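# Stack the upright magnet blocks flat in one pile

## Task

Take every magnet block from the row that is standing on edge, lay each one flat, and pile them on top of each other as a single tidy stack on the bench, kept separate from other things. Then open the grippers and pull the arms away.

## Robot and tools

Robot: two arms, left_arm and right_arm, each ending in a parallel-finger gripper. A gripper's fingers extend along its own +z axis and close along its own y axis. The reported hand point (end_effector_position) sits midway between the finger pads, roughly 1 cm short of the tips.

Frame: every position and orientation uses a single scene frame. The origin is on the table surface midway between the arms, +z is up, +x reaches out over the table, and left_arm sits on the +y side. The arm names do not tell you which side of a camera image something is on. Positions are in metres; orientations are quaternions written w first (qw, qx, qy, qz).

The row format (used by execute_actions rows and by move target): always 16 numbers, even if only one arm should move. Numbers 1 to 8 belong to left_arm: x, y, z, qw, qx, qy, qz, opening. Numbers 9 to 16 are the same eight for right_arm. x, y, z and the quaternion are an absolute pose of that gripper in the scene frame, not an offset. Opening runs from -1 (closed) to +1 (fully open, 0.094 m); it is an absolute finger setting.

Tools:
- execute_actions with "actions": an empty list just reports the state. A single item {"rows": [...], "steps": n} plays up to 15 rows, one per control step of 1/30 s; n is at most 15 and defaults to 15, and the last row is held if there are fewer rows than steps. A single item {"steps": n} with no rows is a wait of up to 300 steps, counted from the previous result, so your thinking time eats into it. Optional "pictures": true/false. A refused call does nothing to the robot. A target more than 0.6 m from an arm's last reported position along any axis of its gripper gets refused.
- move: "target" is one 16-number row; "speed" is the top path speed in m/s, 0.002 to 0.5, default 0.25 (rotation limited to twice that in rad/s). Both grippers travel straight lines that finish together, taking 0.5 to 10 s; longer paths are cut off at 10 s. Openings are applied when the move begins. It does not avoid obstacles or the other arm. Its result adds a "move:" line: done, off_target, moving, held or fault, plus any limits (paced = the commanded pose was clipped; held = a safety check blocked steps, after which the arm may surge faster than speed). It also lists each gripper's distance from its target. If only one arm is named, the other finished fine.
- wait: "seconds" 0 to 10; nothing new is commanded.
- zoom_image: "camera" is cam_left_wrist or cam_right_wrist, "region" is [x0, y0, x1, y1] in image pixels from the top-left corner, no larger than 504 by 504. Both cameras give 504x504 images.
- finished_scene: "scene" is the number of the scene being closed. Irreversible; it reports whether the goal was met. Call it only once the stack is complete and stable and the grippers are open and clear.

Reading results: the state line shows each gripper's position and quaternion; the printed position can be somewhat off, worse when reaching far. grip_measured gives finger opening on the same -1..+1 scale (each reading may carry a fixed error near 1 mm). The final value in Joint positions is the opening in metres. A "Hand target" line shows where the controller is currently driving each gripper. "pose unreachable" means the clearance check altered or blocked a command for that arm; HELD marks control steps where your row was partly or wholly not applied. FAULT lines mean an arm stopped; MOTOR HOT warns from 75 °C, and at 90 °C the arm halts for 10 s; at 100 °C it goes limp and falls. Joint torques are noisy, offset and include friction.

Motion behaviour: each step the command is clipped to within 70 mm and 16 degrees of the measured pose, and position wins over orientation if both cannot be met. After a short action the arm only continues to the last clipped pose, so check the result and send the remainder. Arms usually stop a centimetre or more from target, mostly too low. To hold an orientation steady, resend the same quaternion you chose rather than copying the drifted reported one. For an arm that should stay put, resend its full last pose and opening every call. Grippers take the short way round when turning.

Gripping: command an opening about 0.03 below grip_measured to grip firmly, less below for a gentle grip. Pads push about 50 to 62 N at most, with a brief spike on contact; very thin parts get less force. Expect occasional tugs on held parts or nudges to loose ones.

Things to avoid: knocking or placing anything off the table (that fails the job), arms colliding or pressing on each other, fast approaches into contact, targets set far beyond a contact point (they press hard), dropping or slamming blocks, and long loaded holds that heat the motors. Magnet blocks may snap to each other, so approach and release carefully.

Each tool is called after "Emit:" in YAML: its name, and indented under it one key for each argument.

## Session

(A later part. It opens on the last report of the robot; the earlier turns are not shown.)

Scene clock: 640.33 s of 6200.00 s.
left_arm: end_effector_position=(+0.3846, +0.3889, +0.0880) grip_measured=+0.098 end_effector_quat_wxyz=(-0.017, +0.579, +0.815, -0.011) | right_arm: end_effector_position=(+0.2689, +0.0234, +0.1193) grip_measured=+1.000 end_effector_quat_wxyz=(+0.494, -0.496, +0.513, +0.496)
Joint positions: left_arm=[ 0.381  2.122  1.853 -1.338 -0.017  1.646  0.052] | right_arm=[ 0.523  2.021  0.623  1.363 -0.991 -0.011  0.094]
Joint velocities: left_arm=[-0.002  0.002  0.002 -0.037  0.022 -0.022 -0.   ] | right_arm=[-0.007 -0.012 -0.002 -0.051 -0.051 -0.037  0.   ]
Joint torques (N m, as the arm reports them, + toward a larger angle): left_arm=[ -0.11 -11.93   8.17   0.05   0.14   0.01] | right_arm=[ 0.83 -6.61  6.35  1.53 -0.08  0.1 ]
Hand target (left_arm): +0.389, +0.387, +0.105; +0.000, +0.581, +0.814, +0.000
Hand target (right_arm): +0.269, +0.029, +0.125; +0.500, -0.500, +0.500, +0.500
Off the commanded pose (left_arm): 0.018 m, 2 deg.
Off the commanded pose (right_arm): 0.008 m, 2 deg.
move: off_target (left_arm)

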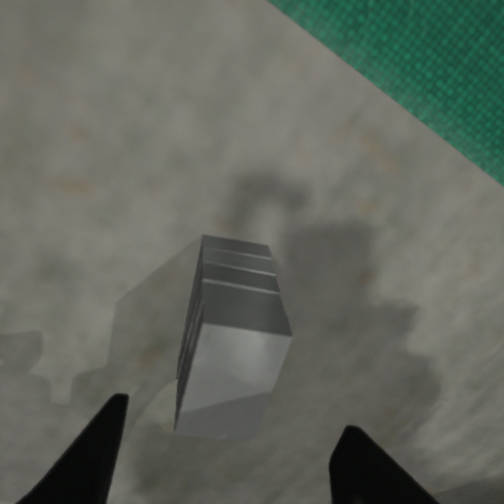

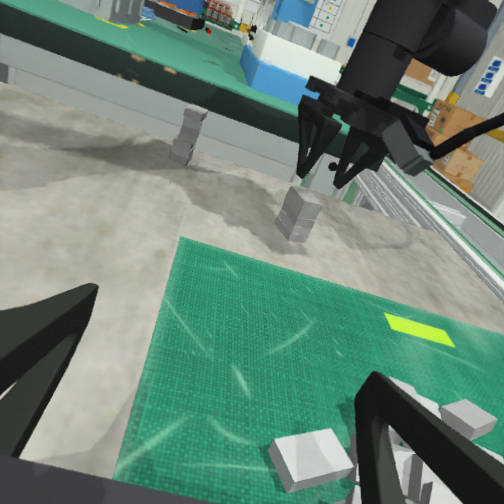

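Emit:
move:
  target: [0.383,0.388,0.108,0,-0.165,0.9863,0,0.35,0.269,0.029,0.125,-0.5,0.5,-0.5,-0.5,1]
  speed: 0.25

Scene clock: 651.30 s of 6200.00 s.
left_arm: end_effector_position=(+0.3831, +0.3862, +0.0929) grip_measured=+0.348 end_effector_quat_wxyz=(-0.018, -0.157, +0.987, -0.001) | right_arm: end_effector_position=(+0.2689, +0.0234, +0.1193) grip_measured=+1.000 end_effector_quat_wxyz=(+0.494, -0.496, +0.513, +0.496)
Joint positions: left_arm=[ 0.381  2.109  1.853 -1.349 -0.007  0.096  0.063] | right_arm=[ 0.523  2.021  0.623  1.363 -0.991 -0.011  0.094]
Joint velocities: left_arm=[ 0.007 -0.017  0.002  0.022 -0.007  0.022  0.   ] | right_arm=[ 0.002 -0.007  0.002 -0.007 -0.007  0.007  0.   ]
Joint torques (N m, as the arm reports them, + toward a larger angle): left_arm=[  0.64 -12.49   6.4    0.11   0.05  -0.07] | right_arm=[ 0.81 -6.54  6.38  1.53 -0.09  0.11]
Hand target (left_arm): +0.383, +0.388, +0.108; -0.000, -0.165, +0.986, -0.000
Hand target (right_arm): +0.269, +0.029, +0.125; +0.500, -0.500, +0.500, +0.500
Off the commanded pose (left_arm): 0.015 m, 2 deg.
Off the commanded pose (right_arm): 0.008 m, 2 deg.
After step 90, 4.27 s passed at rest.
move: off_target (left_arm)

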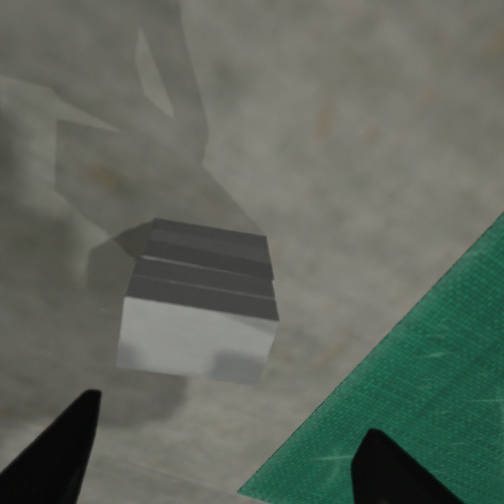

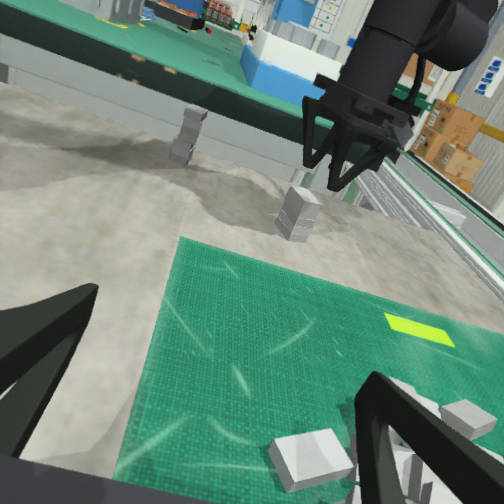

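Emit:
move:
  target: [0.384,0.402,0.105,0,-0.165,0.9863,0,0.35,0.269,0.029,0.125,-0.5,0.5,-0.5,-0.5,1]
  speed: 0.05

Scene clock: 659.23 s of 6200.00 s.
left_arm: end_effector_position=(+0.3779, +0.3965, +0.0929) grip_measured=+0.348 end_effector_quat_wxyz=(-0.018, -0.164, +0.986, -0.002) | right_arm: end_effector_position=(+0.2689, +0.0234, +0.1193) grip_measured=+1.000 end_effector_quat_wxyz=(+0.494, -0.496, +0.513, +0.496)
Joint positions: left_arm=[ 0.41   2.109  1.853 -1.351 -0.007  0.109  0.063] | right_arm=[ 0.523  2.021  0.623  1.363 -0.991 -0.011  0.094]
Joint velocities: left_arm=[ 0.012  0.007  0.007 -0.081 -0.007  0.037 -0.   ] | right_arm=[ 0.012  0.012 -0.012 -0.022 -0.007 -0.081  0.   ]
Joint torques (N m, as the arm reports them, + toward a larger angle): left_arm=[  0.71 -10.23   9.16   0.11   0.06   0.05] | right_arm=[ 0.83 -6.64  6.34  1.54 -0.08  0.11]
Hand target (left_arm): +0.384, +0.402, +0.105; +0.000, -0.165, +0.986, -0.000
Hand target (right_arm): +0.269, +0.029, +0.125; +0.500, -0.500, +0.500, +0.500
Off the commanded pose (left_arm): 0.015 m, 2 deg.
Off the commanded pose (right_arm): 0.008 m, 2 deg.
After step 90, 4.20 s passed at rest.
move: off_target (left_arm)

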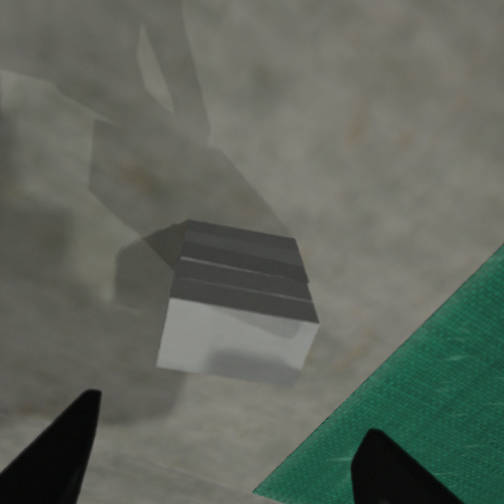

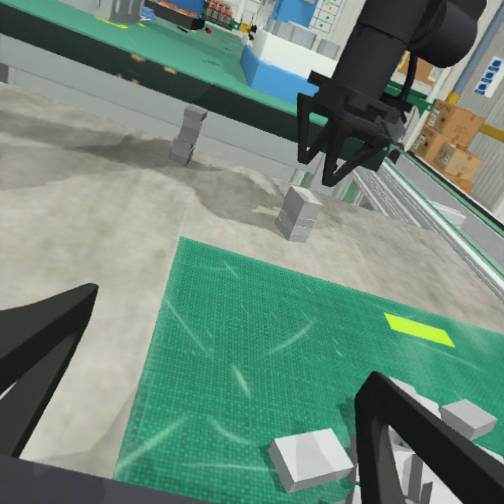

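Emit:
move:
  target: [0.389,0.4015,0.035,0,-0.165,0.9863,0,0.35,0.269,0.029,0.125,-0.5,0.5,-0.5,-0.5,1]
  speed: 0.08

Emit:
zoom_image:
  camera: "cam_right_wrist"
  region: [235, 130, 375, 270]

Scene clock: 665.63 s of 6200.00 s.
left_arm: end_effector_position=(+0.3841, +0.3994, +0.0320) grip_measured=+0.348 end_effector_quat_wxyz=(-0.014, -0.164, +0.986, -0.001) | right_arm: end_effector_position=(+0.2689, +0.0234, +0.1193) grip_measured=+1.000 end_effector_quat_wxyz=(+0.494, -0.496, +0.513, +0.496)
Joint positions: left_arm=[ 0.41   2.16   1.689 -1.127 -0.007  0.11   0.063] | right_arm=[ 0.523  2.021  0.623  1.363 -0.991 -0.011  0.094]
Joint velocities: left_arm=[ 0.012  0.022 -0.002 -0.022 -0.007 -0.007  0.001] | right_arm=[ 0.002  0.022 -0.002  0.022  0.022 -0.051  0.   ]
Joint torques (N m, as the arm reports them, + toward a larger angle): left_arm=[  0.18 -10.61   5.73   0.4    0.08  -0.02] | right_arm=[ 0.75 -6.61  6.33  1.52 -0.09  0.1 ]
Hand target (left_arm): +0.389, +0.402, +0.035; -0.000, -0.165, +0.986, -0.000
Hand target (right_arm): +0.269, +0.029, +0.125; +0.500, -0.500, +0.500, +0.500
Off the commanded pose (left_arm): 0.006 m, 2 deg.
Off the commanded pose (right_arm): 0.008 m, 2 deg.
After step 90, 2.13 s passed at rest.
move: done

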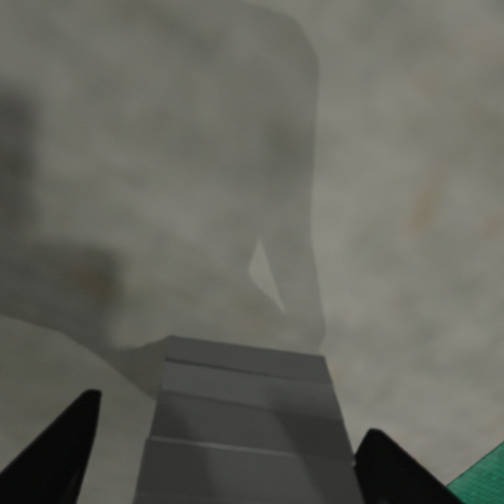

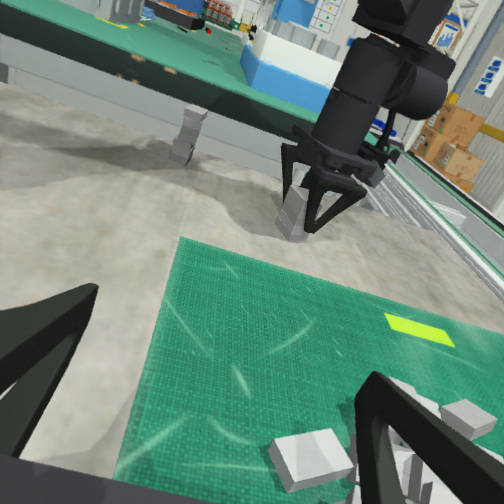

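Region (235, 130, 375, 270) of cam_right_wrist's 504x504 image, scaled by 3.600, with more detail than that image has.

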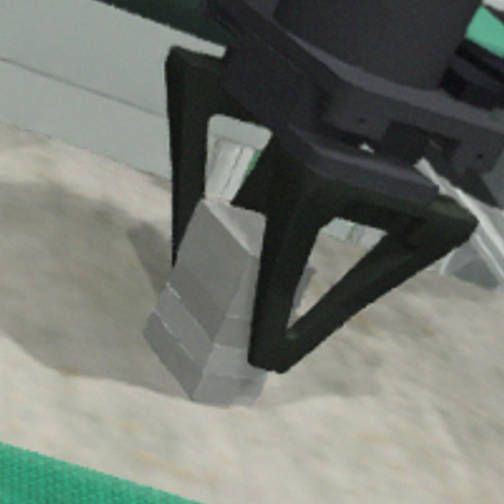

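Emit:
move:
  target: [0.389,0.4015,0.019,0,-0.165,0.9863,0,0.35,0.269,0.029,0.125,-0.5,0.5,-0.5,-0.5,1]
  speed: 0.05

Emit:
execute_actions:
  actions:
    - {"rows": [[0.389,0.4015,0.019,0,-0.165,0.9863,0,0.28,0.269,0.029,0.125,-0.5,0.5,-0.5,-0.5,1],[0.389,0.4015,0.019,0,-0.165,0.9863,0,0.22,0.269,0.029,0.125,-0.5,0.5,-0.5,-0.5,1],[0.389,0.4015,0.019,0,-0.165,0.9863,0,0.16,0.269,0.029,0.125,-0.5,0.5,-0.5,-0.5,1],[0.389,0.4015,0.019,0,-0.165,0.9863,0,0.11,0.269,0.029,0.125,-0.5,0.5,-0.5,-0.5,1],[0.389,0.4015,0.019,0,-0.165,0.9863,0,0.07,0.269,0.029,0.125,-0.5,0.5,-0.5,-0.5,1],[0.389,0.4015,0.019,0,-0.165,0.9863,0,0.03,0.269,0.029,0.125,-0.5,0.5,-0.5,-0.5,1],[0.389,0.4015,0.019,0,-0.165,0.9863,0,0.0,0.269,0.029,0.125,-0.5,0.5,-0.5,-0.5,1],[0.389,0.4015,0.019,0,-0.165,0.9863,0,-0.03,0.269,0.029,0.125,-0.5,0.5,-0.5,-0.5,1],[0.389,0.4015,0.019,0,-0.165,0.9863,0,-0.05,0.269,0.029,0.125,-0.5,0.5,-0.5,-0.5,1],[0.389,0.4015,0.019,0,-0.165,0.9863,0,-0.07,0.269,0.029,0.125,-0.5,0.5,-0.5,-0.5,1],[0.389,0.4015,0.019,0,-0.165,0.9863,0,-0.085,0.269,0.029,0.125,-0.5,0.5,-0.5,-0.5,1],[0.389,0.4015,0.019,0,-0.165,0.9863,0,-0.10,0.269,0.029,0.125,-0.5,0.5,-0.5,-0.5,1],[0.389,0.4015,0.019,0,-0.165,0.9863,0,-0.11,0.269,0.029,0.125,-0.5,0.5,-0.5,-0.5,1],[0.389,0.4015,0.019,0,-0.165,0.9863,0,-0.12,0.269,0.029,0.125,-0.5,0.5,-0.5,-0.5,1],[0.389,0.4015,0.019,0,-0.165,0.9863,0,-0.125,0.269,0.029,0.125,-0.5,0.5,-0.5,-0.5,1]], "steps": 15}

Emit:
zoom_image:
  camera: "cam_right_wrist"
  region: [235, 130, 375, 270]

Scene clock: 681.60 s of 6200.00 s.
left_arm: end_effector_position=(+0.3843, +0.3995, +0.0172) grip_measured=+0.348 end_effector_quat_wxyz=(-0.013, -0.164, +0.986, -0.000) | right_arm: end_effector_position=(+0.2689, +0.0234, +0.1193) grip_measured=+1.000 end_effector_quat_wxyz=(+0.494, -0.496, +0.513, +0.496)
Joint positions: left_arm=[ 0.41   2.173  1.649 -1.072 -0.007  0.11   0.063] | right_arm=[ 0.523  2.021  0.623  1.363 -0.991 -0.011  0.094]
Joint velocities: left_arm=[ 0.007 -0.007 -0.002  0.037  0.066 -0.007 -0.   ] | right_arm=[ 0.002  0.002 -0.002  0.022 -0.022 -0.037  0.   ]
Joint torques (N m, as the arm reports them, + toward a larger angle): left_arm=[  0.09 -10.44   5.6    0.37   0.05  -0.03] | right_arm=[ 0.74 -6.65  6.28  1.55 -0.08  0.08]
Hand target (left_arm): +0.389, +0.401, +0.019; -0.000, -0.165, +0.986, -0.000
Hand target (right_arm): +0.269, +0.029, +0.125; +0.500, -0.500, +0.500, +0.500
Off the commanded pose (left_arm): 0.005 m, 1 deg.
Off the commanded pose (right_arm): 0.008 m, 2 deg.
After step 90, 12.10 s passed at rest.
move: done

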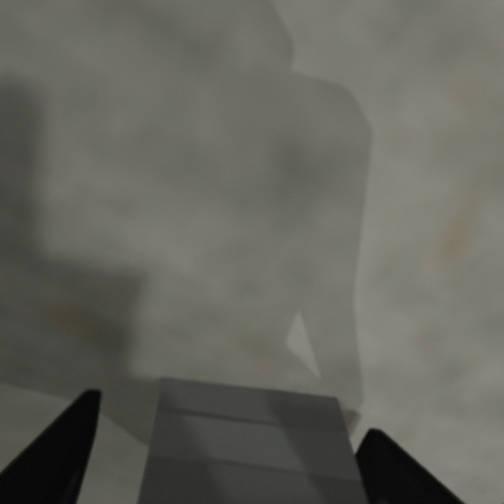

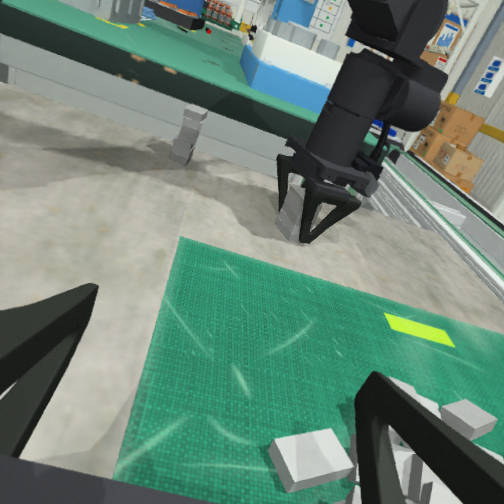

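Scene clock: 682.10 s of 6200.00 s.
left_arm: end_effector_position=(+0.3853, +0.3980, +0.0172) grip_measured=-0.100 end_effector_quat_wxyz=(-0.011, -0.164, +0.986, -0.005) | right_arm: end_effector_position=(+0.2689, +0.0234, +0.1193) grip_measured=+1.000 end_effector_quat_wxyz=(+0.494, -0.496, +0.513, +0.496)
Joint positions: left_arm=[ 0.41   2.173  1.649 -1.07   0.003  0.11   0.042] | right_arm=[ 0.523  2.021  0.623  1.363 -0.991 -0.011  0.094]
Joint velocities: left_arm=[-0.007  0.017 -0.017  0.066 -0.007  0.022 -0.   ] | right_arm=[-0.012  0.012  0.002  0.007  0.095 -0.007  0.   ]
Joint torques (N m, as the arm reports them, + toward a larger angle): left_arm=[  0.14 -10.38   5.6    0.37  -0.04  -0.04] | right_arm=[ 0.8  -6.65  6.33  1.55 -0.09  0.1 ]
Hand target (left_arm): +0.389, +0.401, +0.019; -0.000, -0.165, +0.986, -0.000
Hand target (right_arm): +0.269, +0.029, +0.125; +0.500, -0.500, +0.500, +0.500
Off the commanded pose (left_arm): 0.005 m, 1 deg.
Off the commanded pose (right_arm): 0.008 m, 2 deg.
Steps of this call (steps 1 to 15: all 15 steps of this action). Readings (end_effector_position):
1: left_arm (+0.3844, +0.3996, +0.0172) | right_arm (+0.2689, +0.0234, +0.1193)
2: left_arm (+0.3844, +0.3996, +0.0172) | right_arm (+0.2689, +0.0234, +0.1193)
4: left_arm (+0.3845, +0.3996, +0.0172) | right_arm (+0.2689, +0.0234, +0.1193)
8: left_arm (+0.3849, +0.3989, +0.0172) | right_arm (+0.2689, +0.0234, +0.1193)
15: the state above

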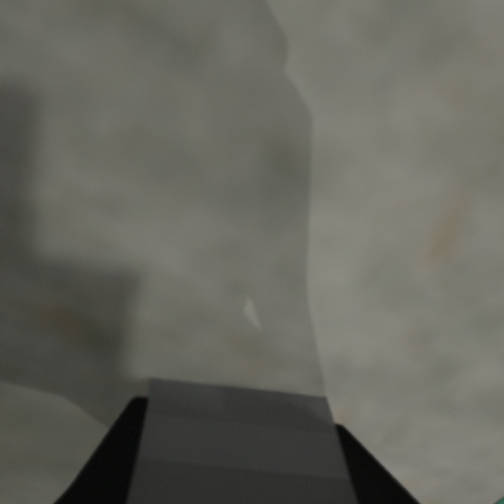

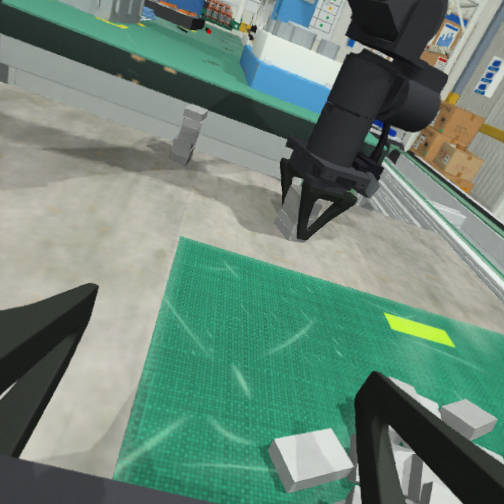

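Region (235, 130, 375, 270) of cam_right_wrist's 504x504 image, scaled by 3.600, with more detail than that image has.

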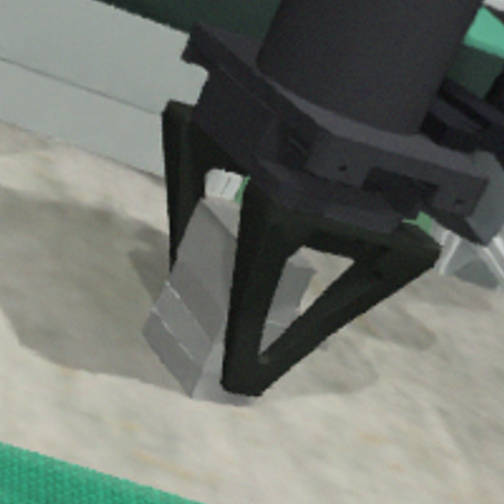

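Emit:
execute_actions:
  actions:
    - {"rows": [[0.389,0.4005,0.019,0,-0.165,0.9863,0,-0.11,0.269,0.029,0.125,-0.5,0.5,-0.5,-0.5,1],[0.389,0.4005,0.019,0,-0.165,0.9863,0,-0.105,0.269,0.029,0.125,-0.5,0.5,-0.5,-0.5,1],[0.389,0.4005,0.019,0,-0.165,0.9863,0,-0.10,0.269,0.029,0.125,-0.5,0.5,-0.5,-0.5,1],[0.389,0.4005,0.019,0,-0.165,0.9863,0,-0.095,0.269,0.029,0.125,-0.5,0.5,-0.5,-0.5,1],[0.389,0.4005,0.019,0,-0.165,0.9863,0,-0.09,0.269,0.029,0.125,-0.5,0.5,-0.5,-0.5,1],[0.389,0.4005,0.019,0,-0.165,0.9863,0,-0.08,0.269,0.029,0.125,-0.5,0.5,-0.5,-0.5,1],[0.389,0.4005,0.019,0,-0.165,0.9863,0,-0.07,0.269,0.029,0.125,-0.5,0.5,-0.5,-0.5,1],[0.389,0.4005,0.019,0,-0.165,0.9863,0,-0.05,0.269,0.029,0.125,-0.5,0.5,-0.5,-0.5,1],[0.389,0.4005,0.019,0,-0.165,0.9863,0,-0.02,0.269,0.029,0.125,-0.5,0.5,-0.5,-0.5,1],[0.389,0.4005,0.019,0,-0.165,0.9863,0,0.02,0.269,0.029,0.125,-0.5,0.5,-0.5,-0.5,1],[0.389,0.4005,0.019,0,-0.165,0.9863,0,0.08,0.269,0.029,0.125,-0.5,0.5,-0.5,-0.5,1],[0.389,0.4005,0.019,0,-0.165,0.9863,0,0.15,0.269,0.029,0.125,-0.5,0.5,-0.5,-0.5,1],[0.389,0.4005,0.019,0,-0.165,0.9863,0,0.25,0.269,0.029,0.125,-0.5,0.5,-0.5,-0.5,1],[0.389,0.4005,0.019,0,-0.165,0.9863,0,0.35,0.269,0.029,0.125,-0.5,0.5,-0.5,-0.5,1],[0.389,0.4005,0.019,0,-0.165,0.9863,0,0.45,0.269,0.029,0.125,-0.5,0.5,-0.5,-0.5,1]], "steps": 15}
  pictures: false

Emit:
move:
  target: [0.389,0.4005,0.13,0,-0.165,0.9863,0,0.45,0.269,0.029,0.125,-0.5,0.5,-0.5,-0.5,1]
  speed: 0.15

Emit:
zoom_image:
  camera: "cam_right_wrist"
  region: [245, 160, 345, 260]

Emit:
zoom_image:
  camera: "cam_left_wrist"
  region: [130, 150, 370, 390]

Scene clock: 698.60 s of 6200.00 s.
left_arm: end_effector_position=(+0.3856, +0.3982, +0.0172) grip_measured=+0.402 end_effector_quat_wxyz=(-0.010, -0.164, +0.986, -0.005) | right_arm: end_effector_position=(+0.2689, +0.0234, +0.1193) grip_measured=+1.000 end_effector_quat_wxyz=(+0.494, -0.496, +0.513, +0.496)
Joint positions: left_arm=[ 0.41   2.173  1.649 -1.069  0.003  0.11   0.066] | right_arm=[ 0.523  2.021  0.623  1.363 -0.991 -0.011  0.094]
Joint velocities: left_arm=[-0.007  0.007 -0.002 -0.051  0.022 -0.037  0.092] | right_arm=[ 0.002 -0.002 -0.007 -0.007 -0.007 -0.037  0.   ]
Joint torques (N m, as the arm reports them, + toward a larger angle): left_arm=[ -0.05 -10.58   5.39   0.38  -0.04  -0.05] | right_arm=[ 0.86 -6.61  6.42  1.54 -0.06  0.1 ]
Hand target (left_arm): +0.389, +0.400, +0.019; -0.000, -0.165, +0.986, -0.000
Hand target (right_arm): +0.269, +0.029, +0.125; +0.500, -0.500, +0.500, +0.500
Off the commanded pose (left_arm): 0.004 m, 1 deg.
Off the commanded pose (right_arm): 0.008 m, 2 deg.
Steps of this call (steps 1 to 90: nothing new was sent; then 13.00 s passed at rest; steps 91 to 105: all 15 steps of this action). Readings (end_effector_position):
91: left_arm (+0.3853, +0.3980, +0.0172) | right_arm (+0.2689, +0.0234, +0.1193)
92: left_arm (+0.3853, +0.3980, +0.0172) | right_arm (+0.2689, +0.0234, +0.1193)
94: left_arm (+0.3853, +0.3980, +0.0172) | right_arm (+0.2689, +0.0234, +0.1193)
98: left_arm (+0.3853, +0.3980, +0.0172) | right_arm (+0.2689, +0.0234, +0.1193)
105: the state above

Scene clock: 700.27 s of 6200.00 s.
left_arm: end_effector_position=(+0.3853, +0.3980, +0.1153) grip_measured=+0.448 end_effector_quat_wxyz=(-0.018, -0.164, +0.986, -0.007) | right_arm: end_effector_position=(+0.2689, +0.0234, +0.1193) grip_measured=+1.000 end_effector_quat_wxyz=(+0.494, -0.496, +0.513, +0.496)
Joint positions: left_arm=[ 0.41   2.15   2.004 -1.464  0.003  0.11   0.068] | right_arm=[ 0.523  2.021  0.623  1.363 -0.991 -0.011  0.094]
Joint velocities: left_arm=[ 0.002  0.007 -0.002 -0.037 -0.022 -0.022 -0.001] | right_arm=[ 0.007  0.002 -0.017 -0.007  0.022  0.037  0.   ]
Joint torques (N m, as the arm reports them, + toward a larger angle): left_arm=[ -0.05 -11.49   8.31   0.1   -0.03  -0.03] | right_arm=[ 0.75 -6.61  6.41  1.53 -0.11  0.13]
Hand target (left_arm): +0.388, +0.400, +0.130; +0.000, -0.165, +0.986, -0.000
Hand target (right_arm): +0.269, +0.029, +0.125; +0.500, -0.500, +0.500, +0.500
Off the commanded pose (left_arm): 0.015 m, 2 deg.
Off the commanded pose (right_arm): 0.008 m, 2 deg.
move: off_target (left_arm)

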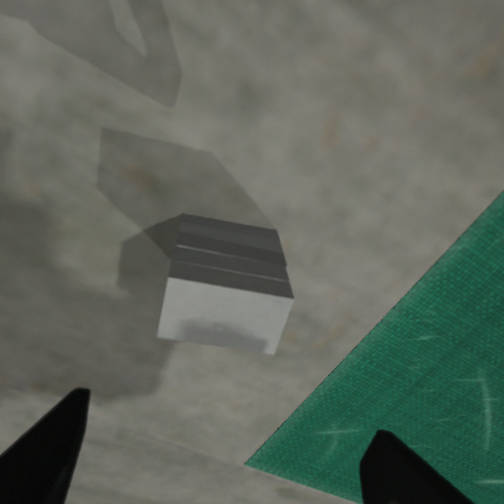

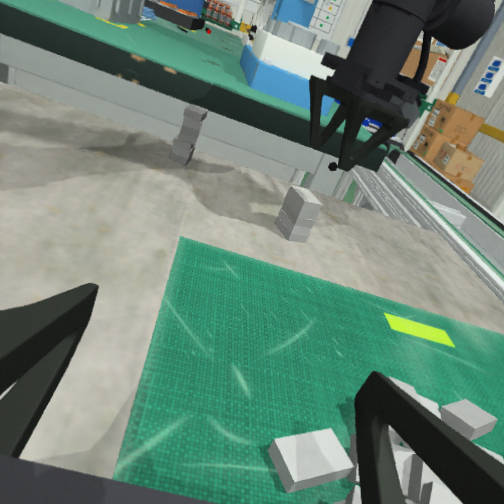

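Region (245, 160, 345, 260) of cam_right_wrist's 504x504 image, scaled by 5.040, with more detail than that image has.

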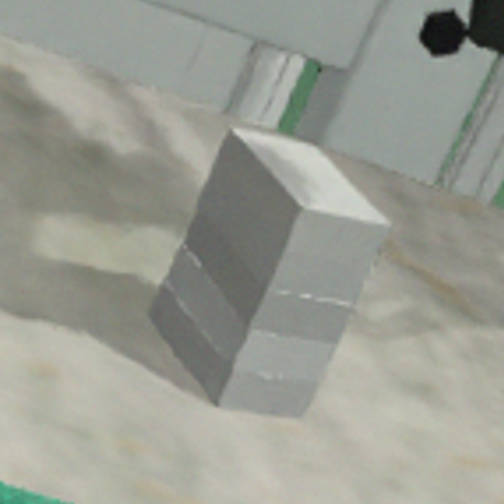

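Region (130, 150, 370, 390) of cam_left_wrist's 504x504 image, scaled by 2.100, with more detail than that image has.

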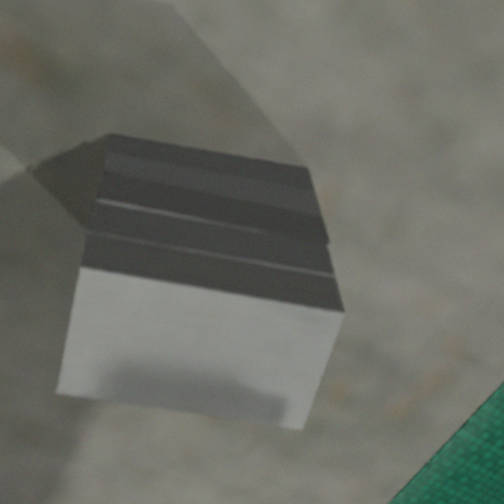

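Emit:
move:
  target: [0.28,0.32,0.22,0.094,-0.165,0.982,0,1,0.27,-0.10,0.2,-0.5,0.5,-0.5,-0.5,1]
  speed: 0.25

Scene clock: 705.50 s of 6200.00 s.
left_arm: end_effector_position=(+0.2810, +0.3255, +0.2189) grip_measured=+1.000 end_effector_quat_wxyz=(+0.090, -0.169, +0.981, +0.004) | right_arm: end_effector_position=(+0.2719, -0.0970, +0.1922) grip_measured=+1.000 end_effector_quat_wxyz=(+0.495, -0.495, +0.504, +0.505)
Joint positions: left_arm=[ 0.352  1.49   1.579 -1.481  0.03   0.037  0.094] | right_arm=[ 0.121  1.619  0.52   1.107 -1.409  0.027  0.094]
Joint velocities: left_arm=[ 0.002  0.012 -0.002 -0.007 -0.022  0.007  0.   ] | right_arm=[ 0.007 -0.002  0.002 -0.139 -0.051 -0.037  0.   ]
Joint torques (N m, as the arm reports them, + toward a larger angle): left_arm=[-1.13 -5.28  5.72  0.47  0.11 -0.09] | right_arm=[-0.52 -7.63  5.9   0.98 -0.06 -0.05]
Hand target (left_arm): +0.281, +0.320, +0.221; +0.094, -0.166, +0.982, -0.001
Hand target (right_arm): +0.270, -0.099, +0.199; +0.501, -0.499, +0.499, +0.501
Off the commanded pose (left_arm): 0.006 m, 1 deg.
Off the commanded pose (right_arm): 0.009 m, 1 deg.
After step 90, 0.63 s passed at rest.
move: done

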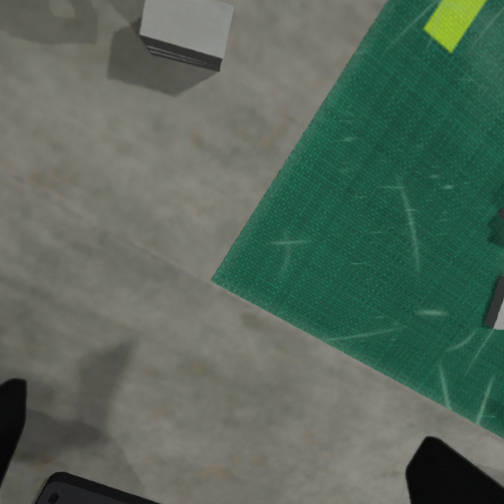

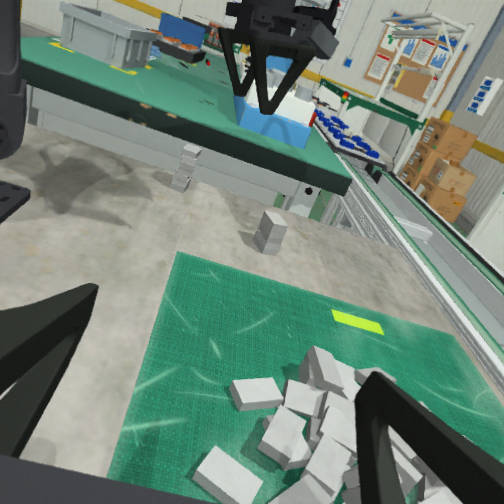

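Emit:
finished_scene:
  scene: 2

The scene is finished: the task was done.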